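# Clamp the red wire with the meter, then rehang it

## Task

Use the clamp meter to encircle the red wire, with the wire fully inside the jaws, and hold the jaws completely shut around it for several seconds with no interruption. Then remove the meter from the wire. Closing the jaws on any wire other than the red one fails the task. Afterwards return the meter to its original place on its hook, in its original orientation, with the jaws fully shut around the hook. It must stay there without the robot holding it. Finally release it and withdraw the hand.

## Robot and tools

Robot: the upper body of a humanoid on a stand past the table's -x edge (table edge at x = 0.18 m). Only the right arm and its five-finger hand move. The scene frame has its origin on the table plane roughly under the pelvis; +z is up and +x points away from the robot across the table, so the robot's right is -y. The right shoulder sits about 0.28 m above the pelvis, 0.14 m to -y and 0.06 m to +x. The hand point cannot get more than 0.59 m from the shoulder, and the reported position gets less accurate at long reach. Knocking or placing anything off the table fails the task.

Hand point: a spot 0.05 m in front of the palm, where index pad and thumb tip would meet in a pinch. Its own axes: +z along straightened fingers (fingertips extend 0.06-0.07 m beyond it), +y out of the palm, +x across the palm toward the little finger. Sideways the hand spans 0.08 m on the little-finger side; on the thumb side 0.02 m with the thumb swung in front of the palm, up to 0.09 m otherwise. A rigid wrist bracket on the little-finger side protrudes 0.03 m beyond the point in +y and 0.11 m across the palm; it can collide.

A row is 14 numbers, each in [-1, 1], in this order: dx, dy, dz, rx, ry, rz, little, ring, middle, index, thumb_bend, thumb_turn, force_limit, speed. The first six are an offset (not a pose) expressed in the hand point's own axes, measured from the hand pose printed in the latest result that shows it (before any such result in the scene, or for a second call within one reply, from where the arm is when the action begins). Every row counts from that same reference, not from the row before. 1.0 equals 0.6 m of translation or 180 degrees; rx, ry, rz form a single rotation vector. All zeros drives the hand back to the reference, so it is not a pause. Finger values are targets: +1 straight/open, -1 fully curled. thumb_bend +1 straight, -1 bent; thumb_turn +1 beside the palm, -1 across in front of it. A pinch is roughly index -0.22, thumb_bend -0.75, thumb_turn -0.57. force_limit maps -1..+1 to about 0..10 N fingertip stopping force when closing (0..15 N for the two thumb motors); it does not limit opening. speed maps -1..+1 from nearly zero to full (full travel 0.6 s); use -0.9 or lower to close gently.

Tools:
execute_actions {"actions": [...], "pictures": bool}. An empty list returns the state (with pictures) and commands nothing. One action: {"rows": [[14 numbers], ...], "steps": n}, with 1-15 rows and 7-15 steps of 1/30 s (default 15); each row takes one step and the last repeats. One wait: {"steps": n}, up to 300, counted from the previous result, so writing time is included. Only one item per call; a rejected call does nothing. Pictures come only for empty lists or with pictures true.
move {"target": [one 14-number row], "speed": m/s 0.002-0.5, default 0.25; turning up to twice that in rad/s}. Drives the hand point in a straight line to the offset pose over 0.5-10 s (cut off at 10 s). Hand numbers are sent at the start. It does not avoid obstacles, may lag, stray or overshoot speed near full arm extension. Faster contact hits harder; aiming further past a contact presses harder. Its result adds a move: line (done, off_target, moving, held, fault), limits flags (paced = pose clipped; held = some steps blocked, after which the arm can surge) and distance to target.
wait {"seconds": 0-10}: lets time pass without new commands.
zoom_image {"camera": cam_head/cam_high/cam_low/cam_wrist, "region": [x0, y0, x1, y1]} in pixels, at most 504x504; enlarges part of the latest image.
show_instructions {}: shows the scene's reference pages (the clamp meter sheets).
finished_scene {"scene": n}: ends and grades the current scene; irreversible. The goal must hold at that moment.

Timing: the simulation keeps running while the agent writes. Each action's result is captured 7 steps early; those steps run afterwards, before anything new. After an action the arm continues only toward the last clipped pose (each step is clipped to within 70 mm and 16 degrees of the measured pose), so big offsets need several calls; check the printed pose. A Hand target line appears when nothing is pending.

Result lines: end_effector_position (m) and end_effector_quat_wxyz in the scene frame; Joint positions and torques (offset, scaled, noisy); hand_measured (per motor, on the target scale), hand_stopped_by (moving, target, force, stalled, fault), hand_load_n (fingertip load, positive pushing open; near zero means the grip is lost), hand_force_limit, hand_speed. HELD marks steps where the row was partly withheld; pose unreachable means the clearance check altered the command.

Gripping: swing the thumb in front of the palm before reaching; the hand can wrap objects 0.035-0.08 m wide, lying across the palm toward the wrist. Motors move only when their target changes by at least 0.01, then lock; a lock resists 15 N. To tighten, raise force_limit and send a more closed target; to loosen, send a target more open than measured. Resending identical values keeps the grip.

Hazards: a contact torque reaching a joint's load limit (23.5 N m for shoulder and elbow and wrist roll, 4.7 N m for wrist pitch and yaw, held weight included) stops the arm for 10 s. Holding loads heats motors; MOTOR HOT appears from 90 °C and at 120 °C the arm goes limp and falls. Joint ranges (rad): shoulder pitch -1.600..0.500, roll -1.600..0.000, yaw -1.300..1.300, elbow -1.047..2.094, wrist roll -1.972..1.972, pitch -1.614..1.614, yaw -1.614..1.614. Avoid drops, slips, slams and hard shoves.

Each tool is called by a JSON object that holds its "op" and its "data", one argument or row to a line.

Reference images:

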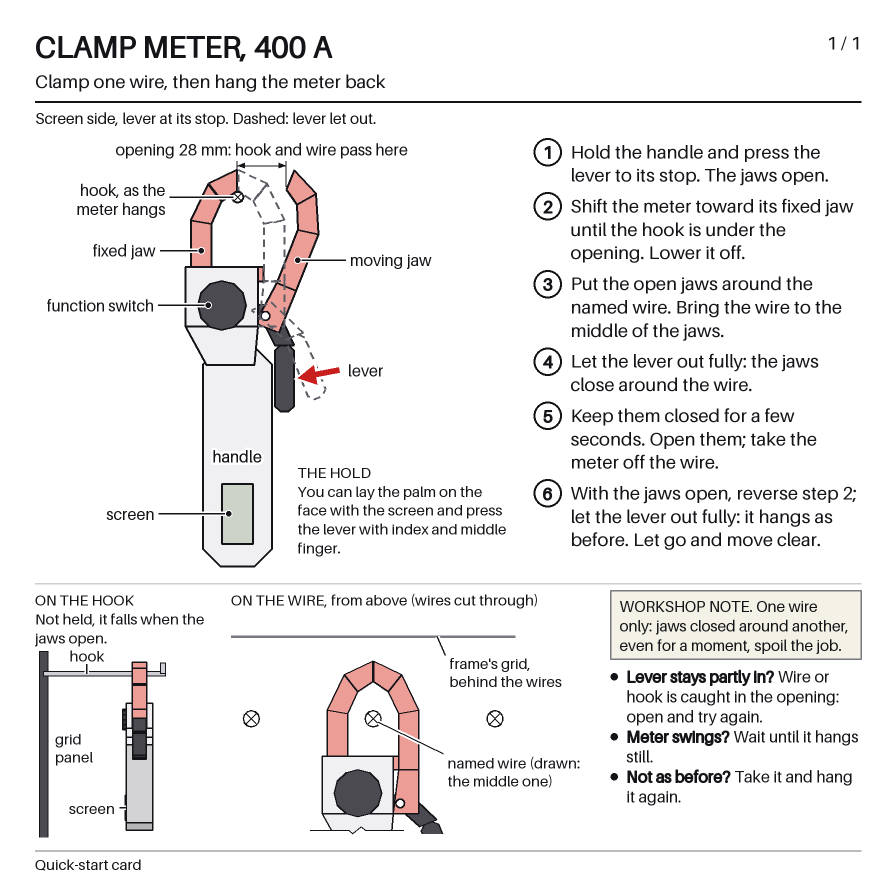

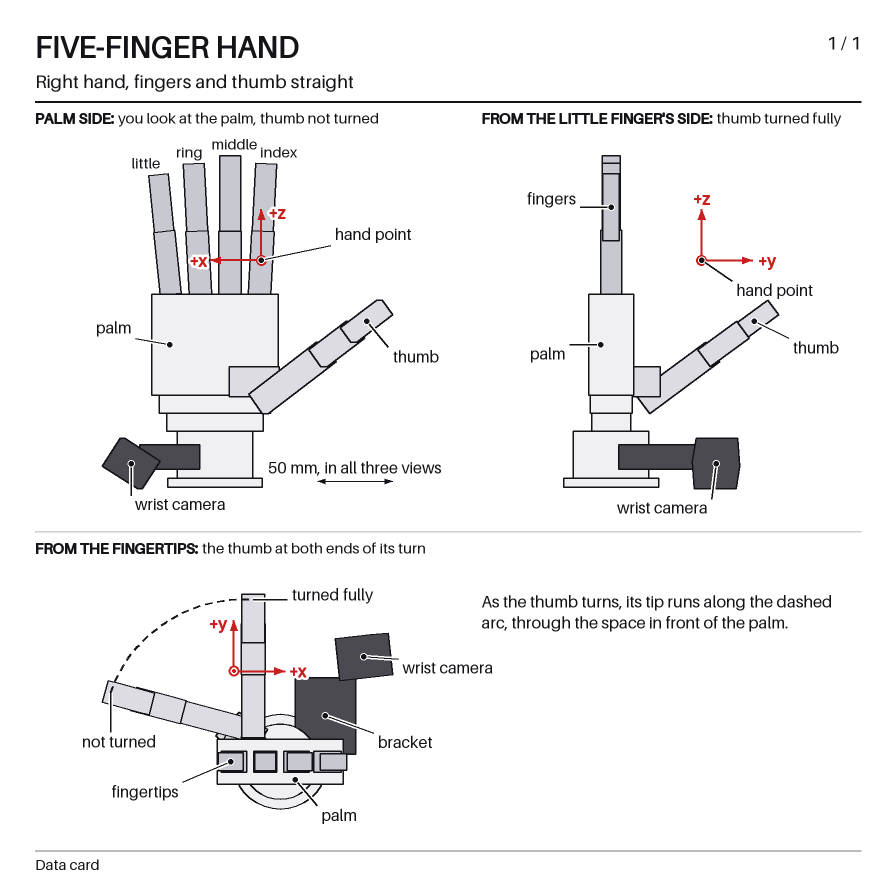

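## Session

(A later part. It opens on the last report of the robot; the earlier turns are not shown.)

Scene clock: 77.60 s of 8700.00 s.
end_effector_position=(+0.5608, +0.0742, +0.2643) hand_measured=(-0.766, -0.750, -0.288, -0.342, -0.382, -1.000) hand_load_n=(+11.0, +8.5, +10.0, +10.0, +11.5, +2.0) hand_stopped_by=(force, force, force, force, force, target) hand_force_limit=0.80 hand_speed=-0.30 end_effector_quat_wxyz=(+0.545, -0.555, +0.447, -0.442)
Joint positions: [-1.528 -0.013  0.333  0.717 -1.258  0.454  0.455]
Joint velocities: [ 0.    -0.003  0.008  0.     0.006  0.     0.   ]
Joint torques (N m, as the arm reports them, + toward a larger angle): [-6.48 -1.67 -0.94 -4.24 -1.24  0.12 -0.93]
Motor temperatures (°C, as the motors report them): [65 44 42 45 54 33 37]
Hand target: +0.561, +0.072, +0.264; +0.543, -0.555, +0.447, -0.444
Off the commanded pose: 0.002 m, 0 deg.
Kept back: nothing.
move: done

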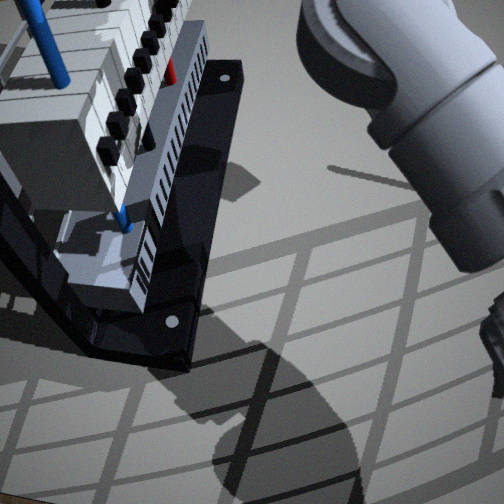

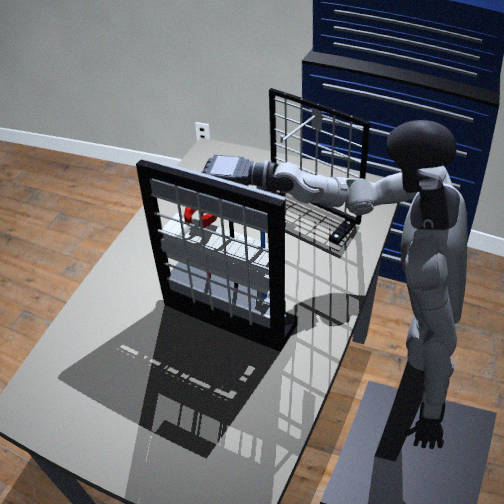

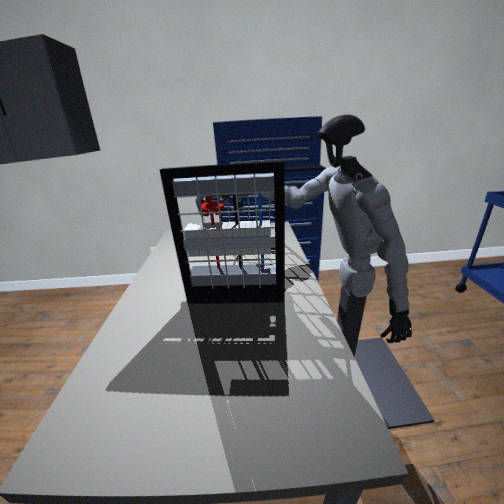

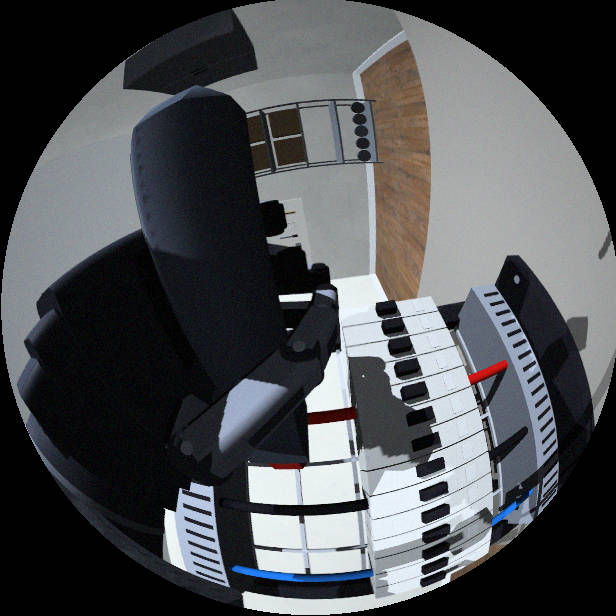

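{"op": "move", "data": {
  "target": [0.085,0,-0.002,0,0,0,-0.9,-0.9,-0.8,-0.8,-0.9,-1,0.8,-0.3],
  "speed": 0.04
}}

{"op": "zoom_image", "data": {
  "camera": "cam_low",
  "region": [190, 185, 245, 230]
}}

Scene clock: 79.57 s of 8700.00 s.
end_effector_position=(+0.5700, +0.0224, +0.2643) hand_measured=(-0.766, -0.750, -0.288, -0.342, -0.382, -1.000) hand_load_n=(+11.0, +8.5, +10.0, +10.0, +11.5, +2.0) hand_stopped_by=(force, force, force, force, force, target) hand_force_limit=0.80 hand_speed=-0.30 end_effector_quat_wxyz=(+0.543, -0.554, +0.446, -0.446)
Joint positions: [-1.429 -0.179  0.283  0.57  -1.225  0.333  0.506]
Joint velocities: [ 0.005  0.006 -0.011 -0.014  0.005 -0.005  0.   ]
Joint torques (N m, as the arm reports them, + toward a larger angle): [-6.47 -1.73 -2.   -4.01 -0.9  -0.09 -0.94]
Motor temperatures (°C, as the motors report them): [66 44 42 45 54 33 37]
Hand target: +0.569, +0.023, +0.264; +0.545, -0.555, +0.446, -0.442
Off the commanded pose: 0.002 m, 1 deg.
Kept back: nothing.
move: done

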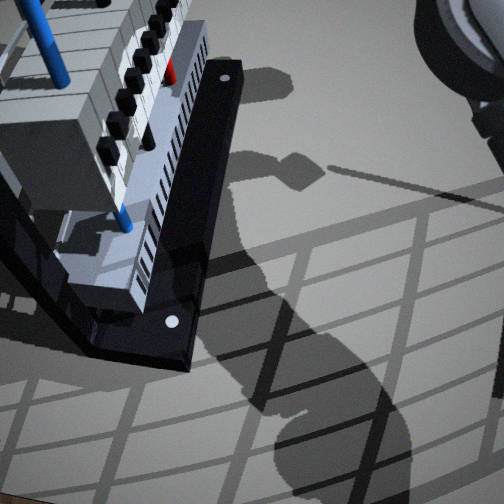

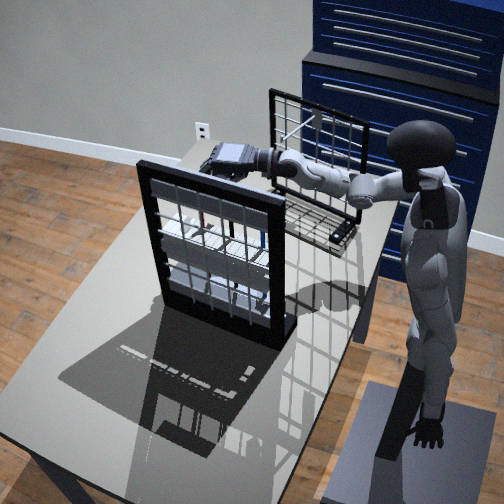

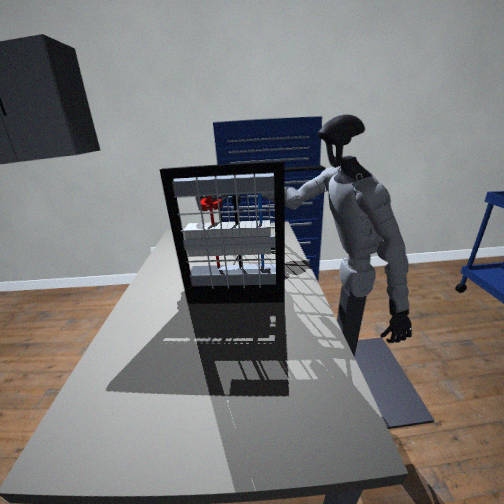

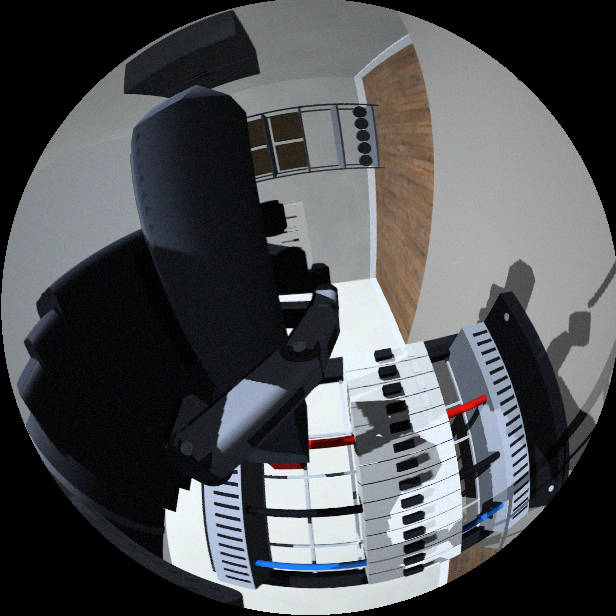

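Region (190, 185, 245, 230) of cam_low's 504x504 image, scaled by 9.164, with more detail than that image has; it fills the top 412 rows of this view, and the rest is white.

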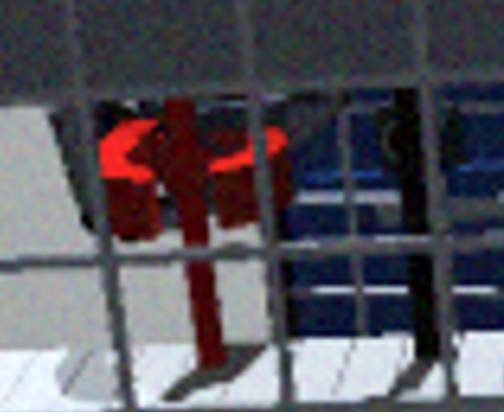

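{"op": "move", "data": {
  "target": [0.1403,0.1313,-0.2373,0.1246,0.1169,0.4904,-0.9,-0.9,-0.8,-0.8,-0.9,-1,0.8,-0.3],
  "speed": 0.3
}}

Scene clock: 84.20 s of 8700.00 s.
end_effector_position=(+0.4448, -0.0927, +0.1951) hand_measured=(-0.766, -0.750, -0.288, -0.342, -0.382, -1.000) hand_load_n=(+11.0, +8.5, +10.0, +10.0, +11.5, +1.5) hand_stopped_by=(force, force, force, force, force, target) hand_force_limit=0.80 hand_speed=-0.30 end_effector_quat_wxyz=(+0.710, +0.111, +0.687, -0.104)
Joint positions: [-0.29  -0.001  0.19  -0.33  -0.023  0.32  -0.596]
Joint velocities: [-0.011  0.003  0.009 -0.002  0.002  0.    -0.002]
Joint torques (N m, as the arm reports them, + toward a larger angle): [-3.23 -0.17  0.31 -4.37 -0.85 -1.99 -0.12]
Motor temperatures (°C, as the motors report them): [66 44 42 46 54 34 37]
Hand target: +0.445, -0.092, +0.195; +0.709, +0.112, +0.688, -0.102
Off the commanded pose: 0.008 m, 2 deg.
joint sent to its limit — the command would take joint 2 (shoulder roll) past its upper limit, so that joint was sent only as far as its limit.
Kept back: nothing.
move: off_target

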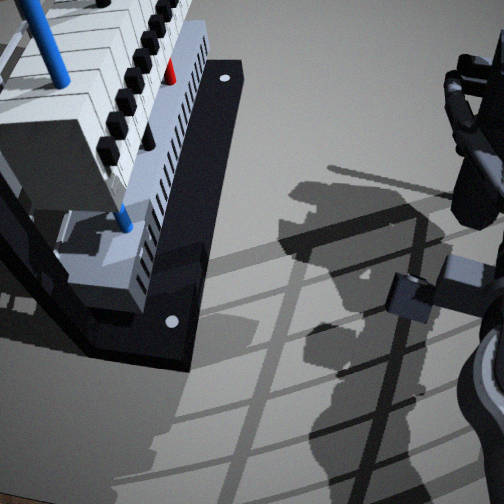

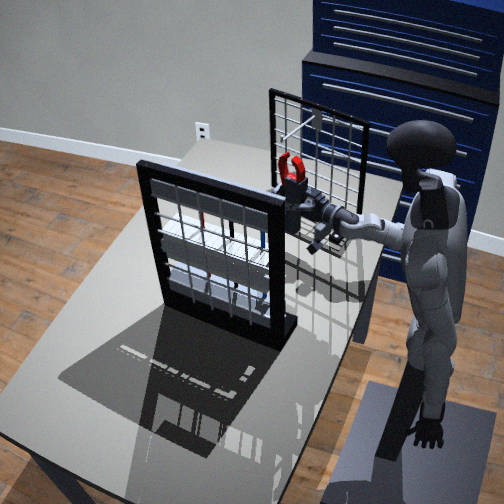

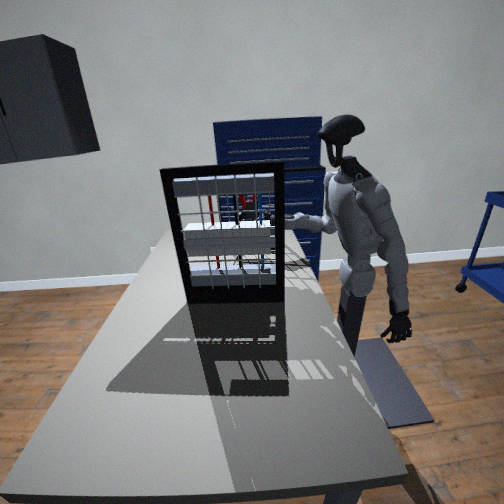

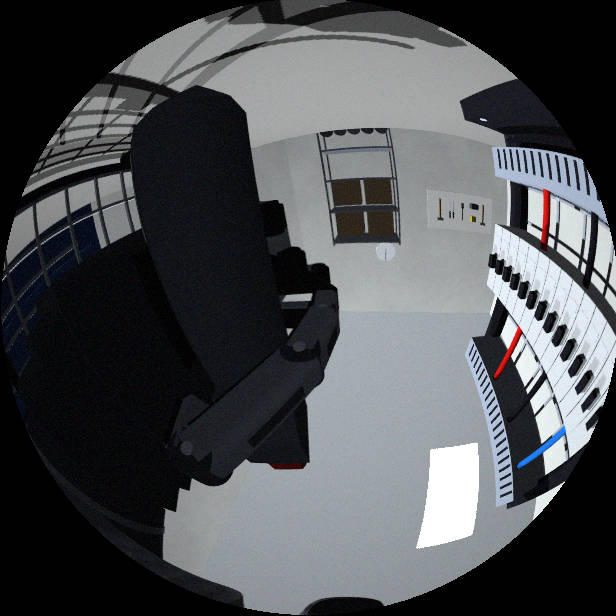

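{"op": "move", "data": {
  "target": [0.0225,-0.0985,0.0673,-0.0087,0.0072,-0.0069,-0.9,-0.9,-0.8,-0.8,-0.9,-1,0.8,-0.3],
  "speed": 0.08
}}

{"op": "zoom_image", "data": {
  "camera": "cam_high",
  "region": [255, 110, 355, 230]
}}

Scene clock: 86.03 s of 8700.00 s.
end_effector_position=(+0.4655, -0.1614, +0.1813) hand_measured=(-0.766, -0.750, -0.288, -0.342, -0.382, -1.000) hand_load_n=(+11.0, +8.5, +10.0, +10.0, +11.5, +1.5) hand_stopped_by=(force, force, force, force, force, target) hand_force_limit=0.80 hand_speed=-0.30 end_effector_quat_wxyz=(+0.702, +0.092, +0.698, -0.106)
Joint positions: [-0.32  -0.188 -0.063 -0.212  0.146  0.267 -0.364]
Joint velocities: [-0.026  0.    -0.008 -0.003  0.    -0.006  0.009]
Joint torques (N m, as the arm reports them, + toward a larger angle): [-3.46 -1.52 -1.38 -4.49 -0.46 -2.12  0.15]
Motor temperatures (°C, as the motors report them): [65 44 42 46 54 35 36]
Hand target: +0.466, -0.161, +0.182; +0.703, +0.092, +0.697, -0.103
Off the commanded pose: 0.001 m, 1 deg.
Kept back: nothing.
move: done

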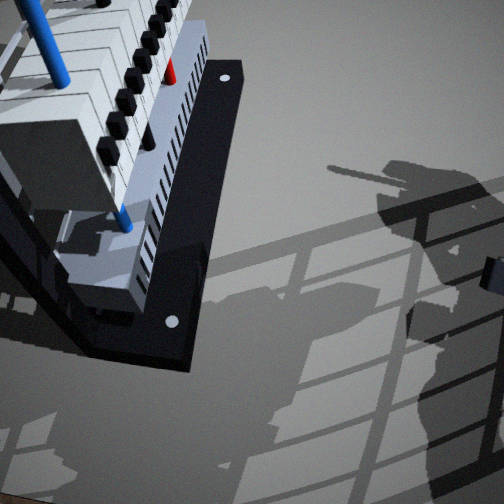

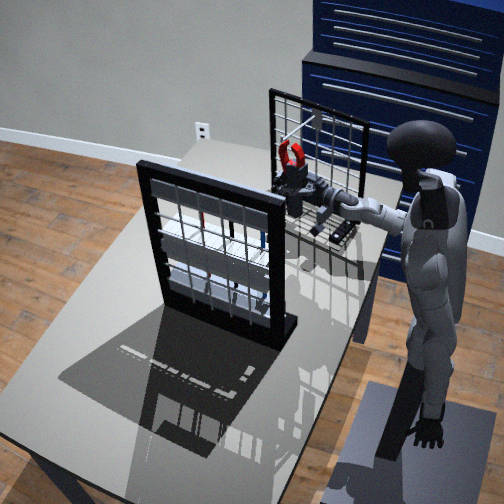

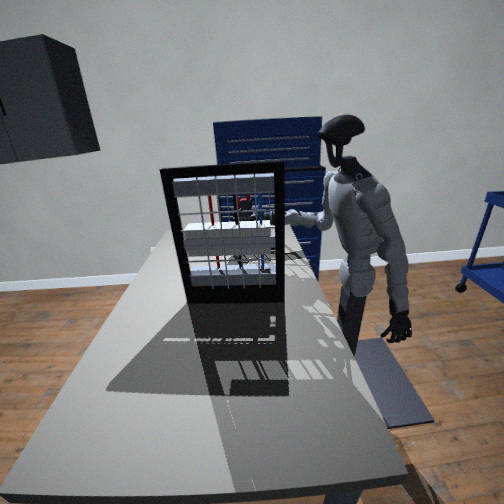

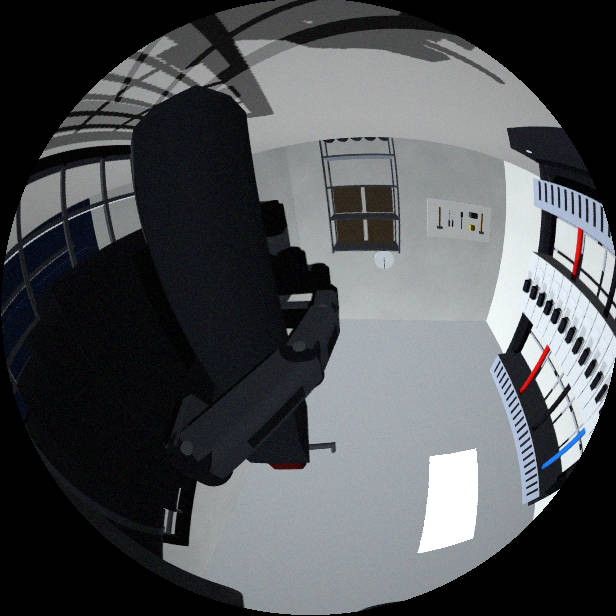

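Region (255, 110, 355, 230) of cam_high's 504x504 image, scaled by 4.200, with more detail than that image has.

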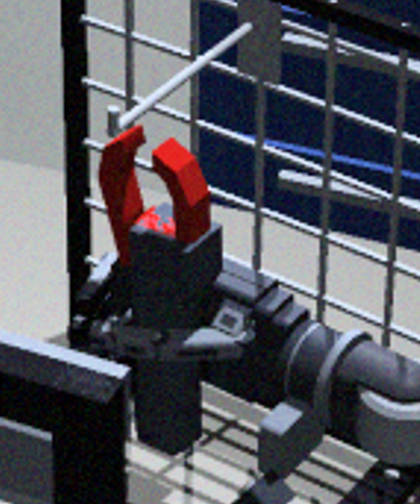

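{"op": "move", "data": {
  "target": [-0.0675,0.0005,0.0017,-0.001,0,0.0036,-0.9,-0.9,-0.8,-0.8,-0.9,-1,0.8,-0.3],
  "speed": 0.04
}}

{"op": "zoom_image", "data": {
  "camera": "cam_high",
  "region": [262, 115, 322, 190]
}}

Scene clock: 88.07 s of 8700.00 s.
end_effector_position=(+0.4676, -0.1605, +0.2214) hand_measured=(-0.766, -0.750, -0.288, -0.342, -0.382, -1.000) hand_load_n=(+11.0, +8.5, +10.0, +10.0, +11.5, +1.5) hand_stopped_by=(force, force, force, force, force, target) hand_force_limit=0.80 hand_speed=-0.30 end_effector_quat_wxyz=(+0.703, +0.094, +0.697, -0.102)
Joint positions: [-0.397 -0.199 -0.109 -0.411  0.176  0.541 -0.376]
Joint velocities: [-0.012 -0.005  0.008  0.003  0.     0.005  0.   ]
Joint torques (N m, as the arm reports them, + toward a larger angle): [-3.91 -1.72 -1.45 -4.67 -0.7  -1.9   0.03]
Motor temperatures (°C, as the motors report them): [63 44 42 46 54 36 36]
Hand target: +0.468, -0.161, +0.222; +0.703, +0.095, +0.697, -0.101
Off the commanded pose: 0.001 m, 0 deg.
Kept back: nothing.
move: done

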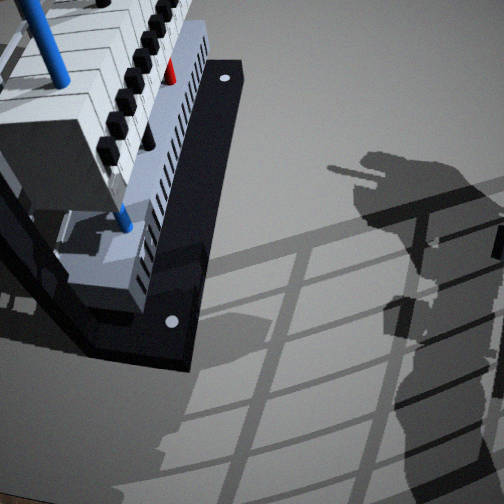

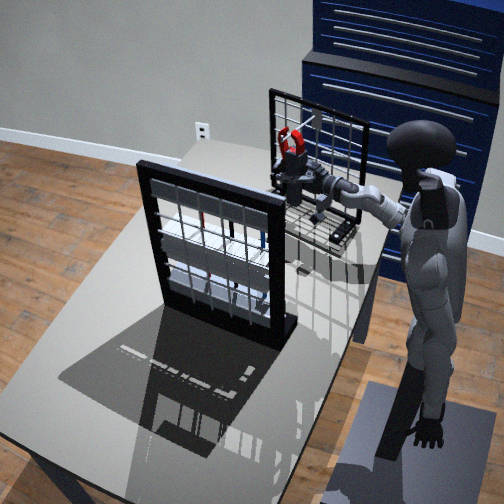

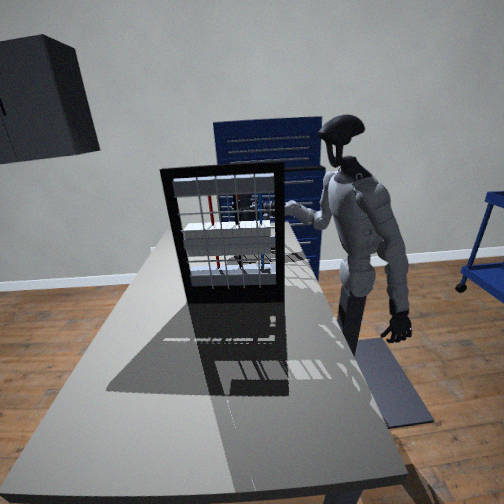

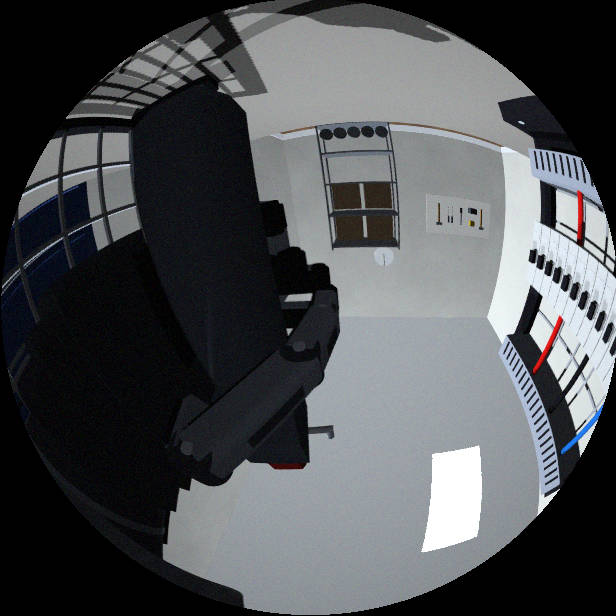

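Region (262, 115, 322, 190) of cam_high's 504x504 image, scaled by 6.720, with more detail than that image has; it fills the left 403 columns of this view, and the rest is white.

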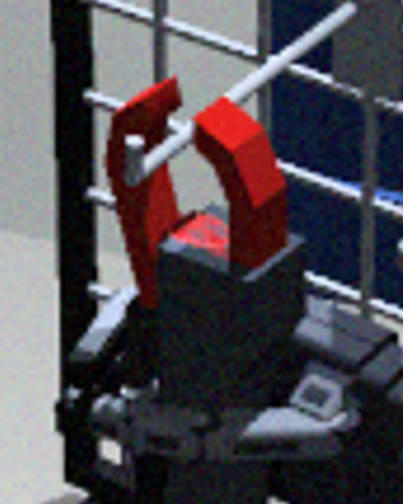

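{"op": "move", "data": {
  "target": [-0.0045,-0.001,0.019,0,0,0,-0.9,-0.9,-0.8,-0.8,-0.9,-1,0.8,-0.3],
  "speed": 0.02
}}

{"op": "zoom_image", "data": {
  "camera": "cam_high",
  "region": [262, 115, 322, 190]
}}

Scene clock: 89.50 s of 8700.00 s.
end_effector_position=(+0.4781, -0.1638, +0.2233) hand_measured=(-0.766, -0.750, -0.288, -0.342, -0.382, -1.000) hand_load_n=(+11.0, +8.5, +10.0, +10.0, +11.5, +1.5) hand_stopped_by=(force, force, force, force, force, target) hand_force_limit=0.80 hand_speed=-0.30 end_effector_quat_wxyz=(+0.703, +0.094, +0.698, -0.103)
Joint positions: [-0.449 -0.209 -0.127 -0.353  0.176  0.54  -0.361]
Joint velocities: [ 0.003 -0.006 -0.005 -0.014 -0.008  0.     0.006]
Joint torques (N m, as the arm reports them, + toward a larger angle): [-4.23 -1.86 -1.46 -4.32 -0.67 -2.11  0.11]
Motor temperatures (°C, as the motors report them): [63 44 42 46 54 36 36]
Hand target: +0.479, -0.164, +0.224; +0.703, +0.094, +0.697, -0.102
Off the commanded pose: 0.001 m, 0 deg.
Kept back: nothing.
move: done

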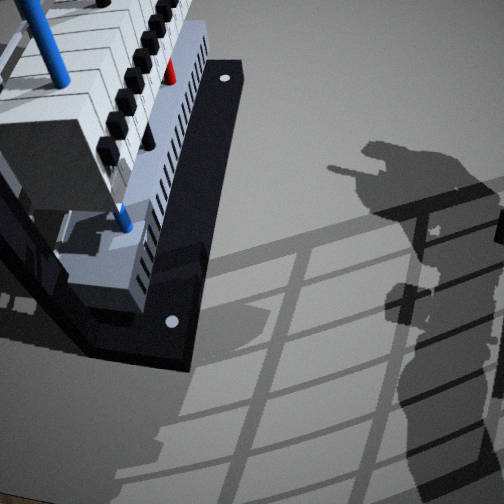

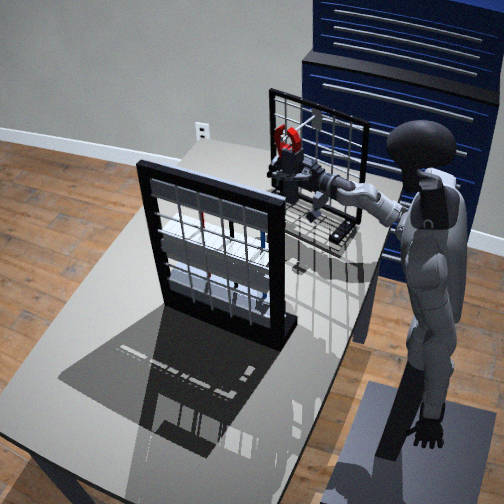

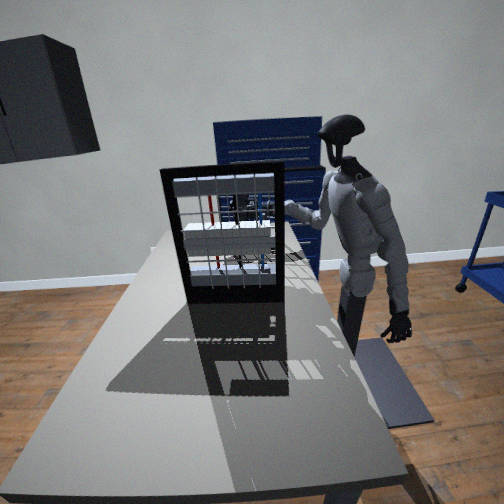

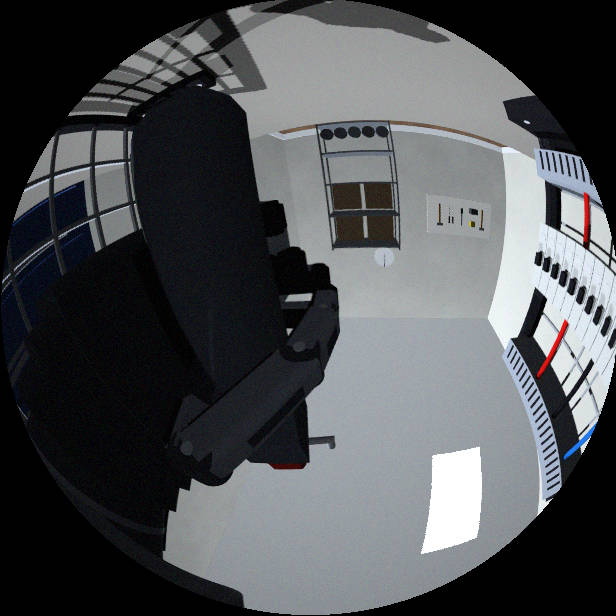

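Region (262, 115, 322, 190) of cam_high's 504x504 image, scaled by 6.720, with more detail than that image has; it fills the left 403 columns of this view, and the rest is white.

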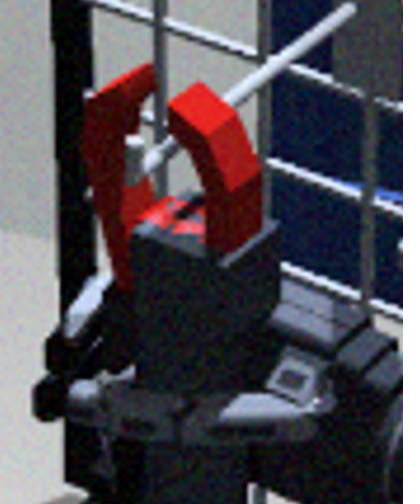

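{"op": "execute_actions", "data": {
  "actions": []
}}

Scene clock: 91.23 s of 8700.00 s.
end_effector_position=(+0.4781, -0.1638, +0.2232) hand_measured=(-0.766, -0.750, -0.288, -0.342, -0.382, -1.000) hand_load_n=(+11.0, +8.5, +10.0, +10.0, +11.5, +1.5) hand_stopped_by=(force, force, force, force, force, target) hand_force_limit=0.80 hand_speed=-0.30 end_effector_quat_wxyz=(+0.702, +0.094, +0.698, -0.103)
Joint positions: [-0.449 -0.209 -0.128 -0.353  0.176  0.54  -0.361]
Joint velocities: [ 0.     0.009  0.005  0.009 -0.002  0.     0.   ]
Joint torques (N m, as the arm reports them, + toward a larger angle): [-4.15 -1.98 -1.31 -4.31 -0.64 -2.12  0.13]
Motor temperatures (°C, as the motors report them): [62 44 42 46 54 37 35]
Hand target: +0.479, -0.164, +0.224; +0.703, +0.094, +0.697, -0.102
Off the commanded pose: 0.001 m, 0 deg.
Kept back: nothing.
Steps of this call (steps 1 to 52: nothing new was sent). Readings (end_effector_position | what the end effector reports):
1: (+0.4781, -0.1638, +0.2232) | hand_measured=(-0.766, -0.750, -0.288, -0.342, -0.382, -1.000) hand_load_n=(+11.0, +8.5, +10.0, +10.0, +11.5, +1.5) hand_stopped_by=(force, force, force, force, force, target) hand_force_limit=0.80 hand_speed=-0.30
2: (+0.4781, -0.1638, +0.2232) | hand_measured=(-0.766, -0.750, -0.288, -0.342, -0.382, -1.000) hand_load_n=(+11.0, +8.5, +10.0, +10.0, +11.5, +1.5) hand_stopped_by=(force, force, force, force, force, target) hand_force_limit=0.80 hand_speed=-0.30
4: (+0.4781, -0.1638, +0.2232) | hand_measured=(-0.766, -0.750, -0.288, -0.342, -0.382, -1.000) hand_load_n=(+11.0, +8.5, +10.0, +10.0, +11.5, +1.5) hand_stopped_by=(force, force, force, force, force, target) hand_force_limit=0.80 hand_speed=-0.30
8: (+0.4781, -0.1638, +0.2232) | hand_measured=(-0.766, -0.750, -0.288, -0.342, -0.382, -1.000) hand_load_n=(+11.0, +8.5, +10.0, +10.0, +11.5, +1.5) hand_stopped_by=(force, force, force, force, force, target) hand_force_limit=0.80 hand_speed=-0.30
52: the state above

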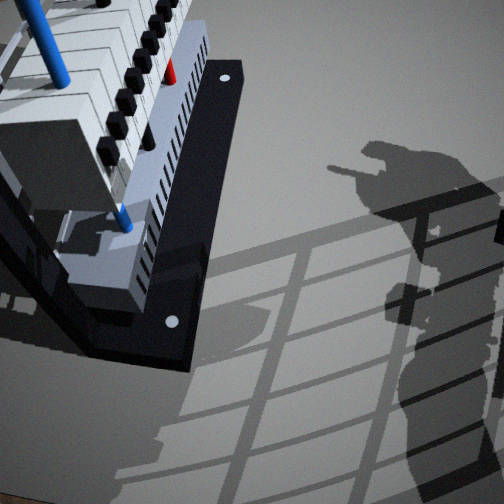

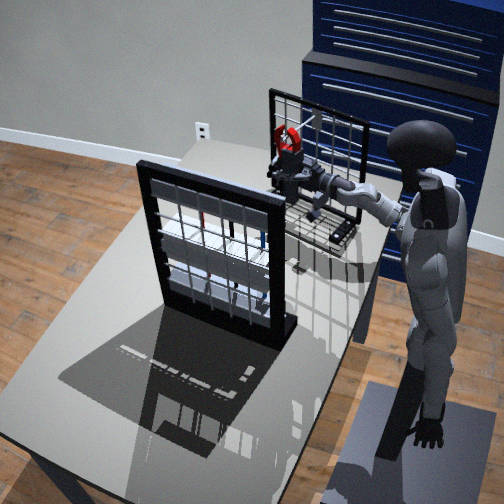

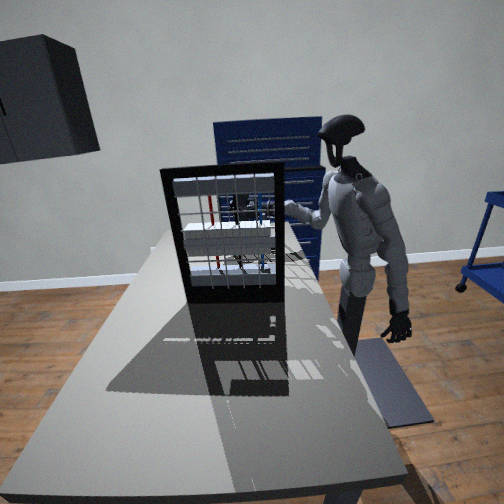

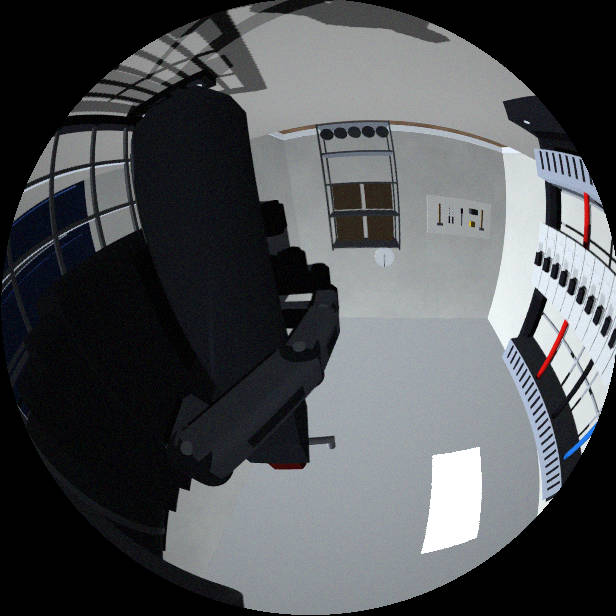

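{"op": "move", "data": {
  "target": [0,0,0,0,0,0,-0.9,-0.9,0.7,0.7,-0.9,-1,0.8,-0.2],
  "speed": 0.02
}}

{"op": "zoom_image", "data": {
  "camera": "cam_high",
  "region": [255,110,355,230]
}}

Scene clock: 92.53 s of 8700.00 s.
end_effector_position=(+0.4781, -0.1638, +0.2232) hand_measured=(-0.766, -0.750, +0.700, +0.700, -0.382, -1.000) hand_load_n=(+11.5, +9.0, +0.0, +0.0, +9.5, +2.0) hand_stopped_by=(force, force, target, target, force, target) hand_force_limit=0.80 hand_speed=-0.20 end_effector_quat_wxyz=(+0.702, +0.094, +0.698, -0.103)
Joint positions: [-0.449 -0.209 -0.128 -0.353  0.176  0.539 -0.361]
Joint velocities: [-0.003 -0.012 -0.012 -0.014  0.     0.     0.   ]
Joint torques (N m, as the arm reports them, + toward a larger angle): [-4.1  -2.05 -1.05 -4.36 -0.81 -1.97  0.02]
Motor temperatures (°C, as the motors report them): [62 44 42 46 54 38 35]
Hand target: +0.478, -0.164, +0.223; +0.702, +0.094, +0.698, -0.103
Off the commanded pose: 0.000 m, 0 deg.
Kept back: nothing.
move: done

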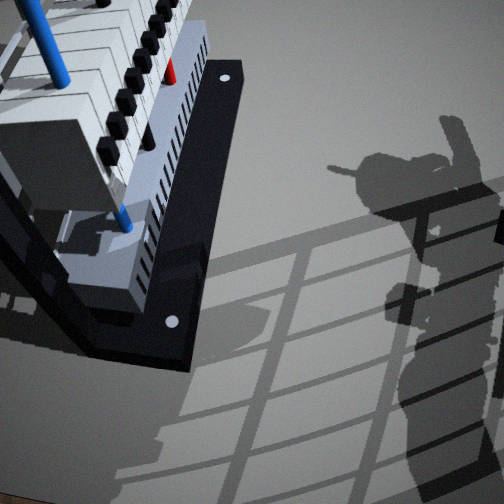

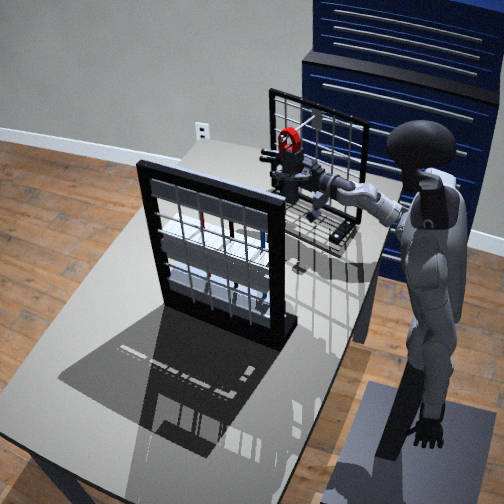

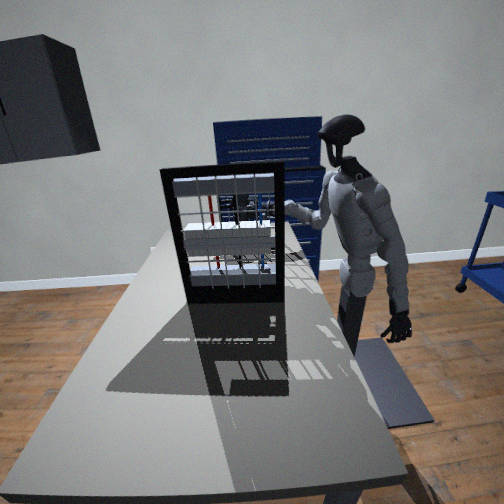

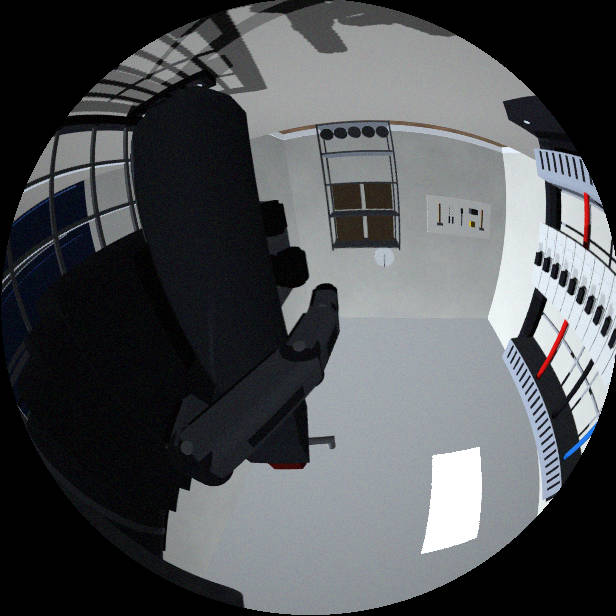

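Region (255, 110, 355, 230) of cam_high's 504x504 image, scaled by 4.200, with more detail than that image has.

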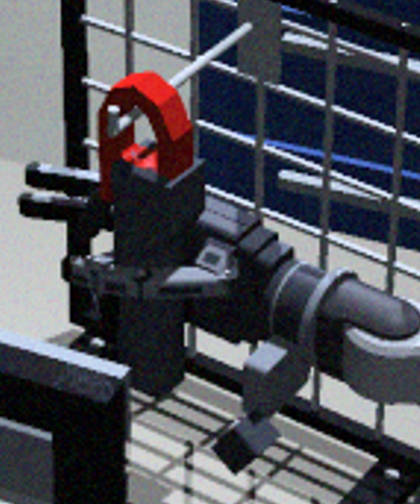

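{"op": "move", "data": {
  "target": [0.0058,-0.001,0,0,0,0,-0.9,-0.9,0.7,0.7,-0.9,-1,0.8,-0.2],
  "speed": 0.015
}}

{"op": "move", "data": {
  "target": [0,0,0,0,0,0,1,1,1,1,1,-1,0.8,-0.4],
  "speed": 0.02
}}

{"op": "zoom_image", "data": {
  "camera": "cam_high",
  "region": [255,110,355,230]
}}

Scene clock: 93.50 s of 8700.00 s.
end_effector_position=(+0.4779, -0.1652, +0.2210) hand_measured=(-0.766, -0.750, +0.700, +0.700, -0.382, -1.000) hand_load_n=(+11.5, +9.0, +0.0, +0.0, +9.5, +2.0) hand_stopped_by=(force, force, target, target, force, target) hand_force_limit=0.80 hand_speed=-0.20 end_effector_quat_wxyz=(+0.703, +0.095, +0.697, -0.104)
Joint positions: [-0.442 -0.209 -0.127 -0.34   0.176  0.518 -0.36 ]
Joint velocities: [-0.009 -0.012 -0.006 -0.003  0.008 -0.004  0.   ]
Joint torques (N m, as the arm reports them, + toward a larger angle): [-3.85 -1.92 -0.8  -4.41 -0.63 -2.13  0.12]
Motor temperatures (°C, as the motors report them): [61 44 42 46 54 38 35]
Hand target: +0.478, -0.164, +0.220; +0.702, +0.094, +0.698, -0.103
Off the commanded pose: 0.001 m, 0 deg.
Kept back: nothing.
move: done

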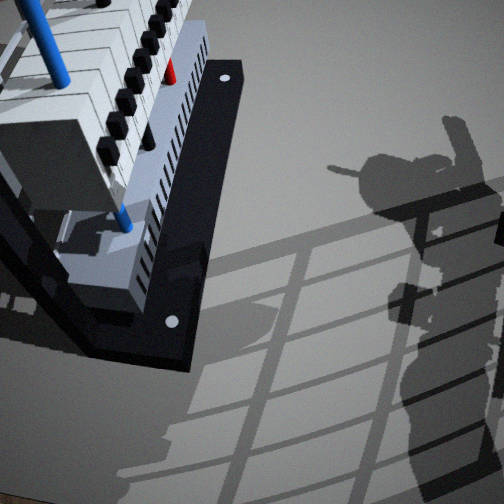

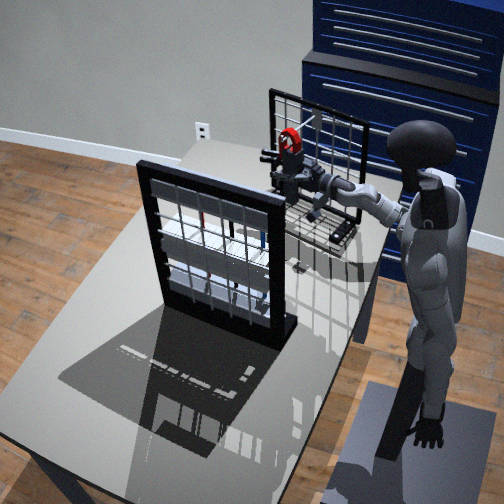

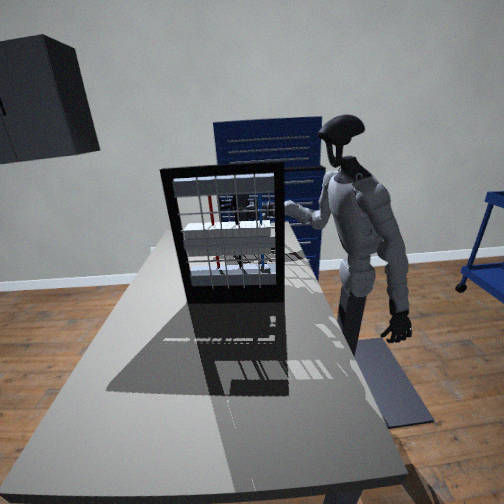

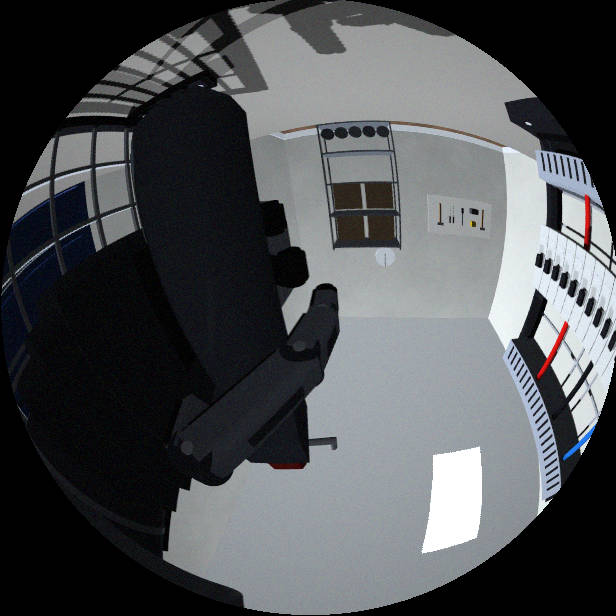

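Scene clock: 95.97 s of 8700.00 s.
end_effector_position=(+0.4778, -0.1654, +0.2228) hand_measured=(+1.000, +1.000, +1.000, +1.000, +1.000, -1.000) hand_load_n=(+0.0, +0.0, +0.0, +0.0, +0.0, +0.0) hand_stopped_by=(target, target, target, target, target, target) hand_force_limit=0.80 hand_speed=-0.40 end_effector_quat_wxyz=(+0.705, +0.096, +0.695, -0.104)
Joint positions: [-0.443 -0.21  -0.128 -0.342  0.176  0.516 -0.36 ]
Joint velocities: [ 0.    -0.002  0.008 -0.003 -0.009  0.     0.   ]
Joint torques (N m, as the arm reports them, + toward a larger angle): [-3.18 -1.72 -0.82 -3.33 -0.77 -1.27  0.  ]
Motor temperatures (°C, as the motors report them): [60 44 42 46 54 38 35]
Hand target: +0.478, -0.165, +0.221; +0.703, +0.095, +0.697, -0.104
Off the commanded pose: 0.002 m, 0 deg.
Kept back: nothing.
move: done

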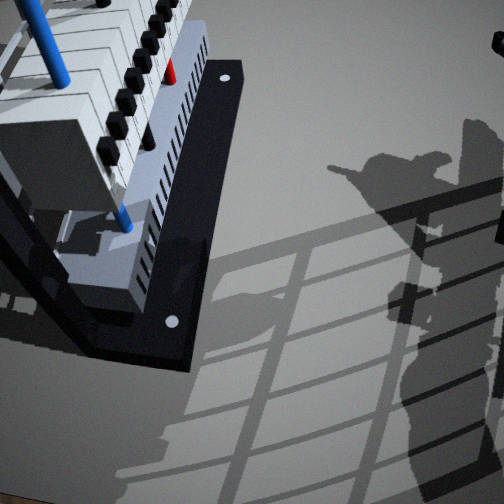

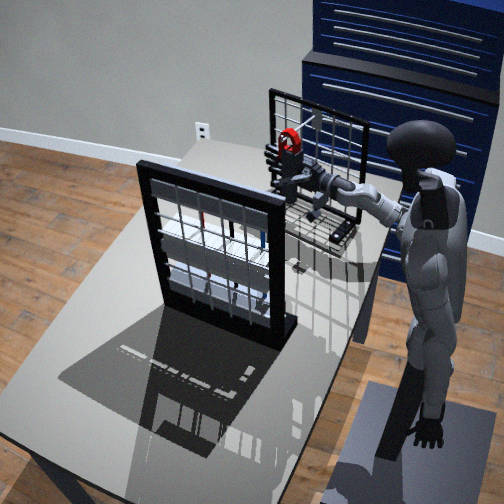

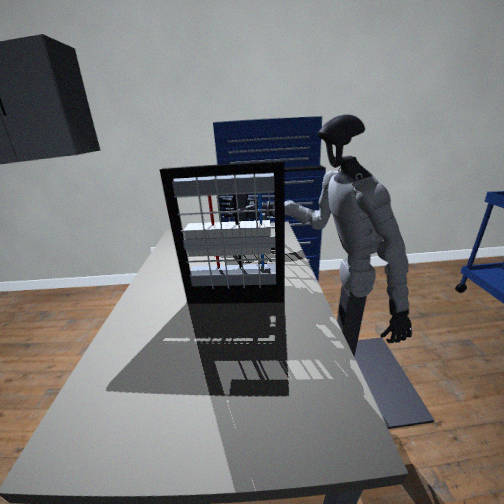

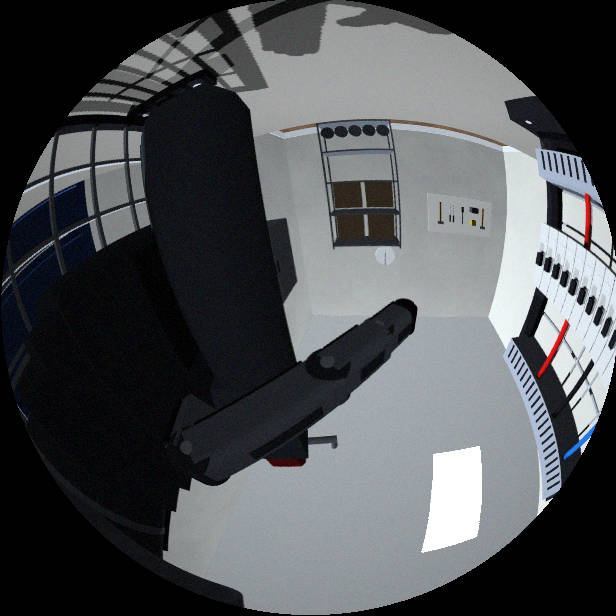

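Region (255, 110, 355, 230) of cam_high's 504x504 image, scaled by 4.200, with more detail than that image has.

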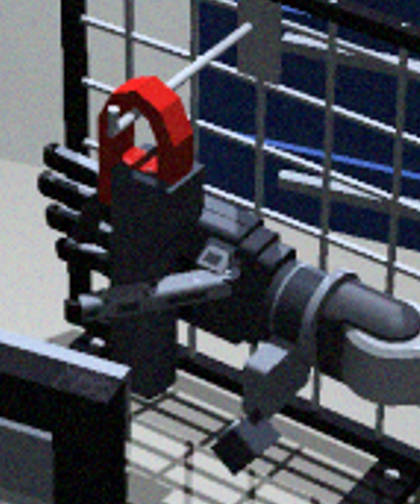

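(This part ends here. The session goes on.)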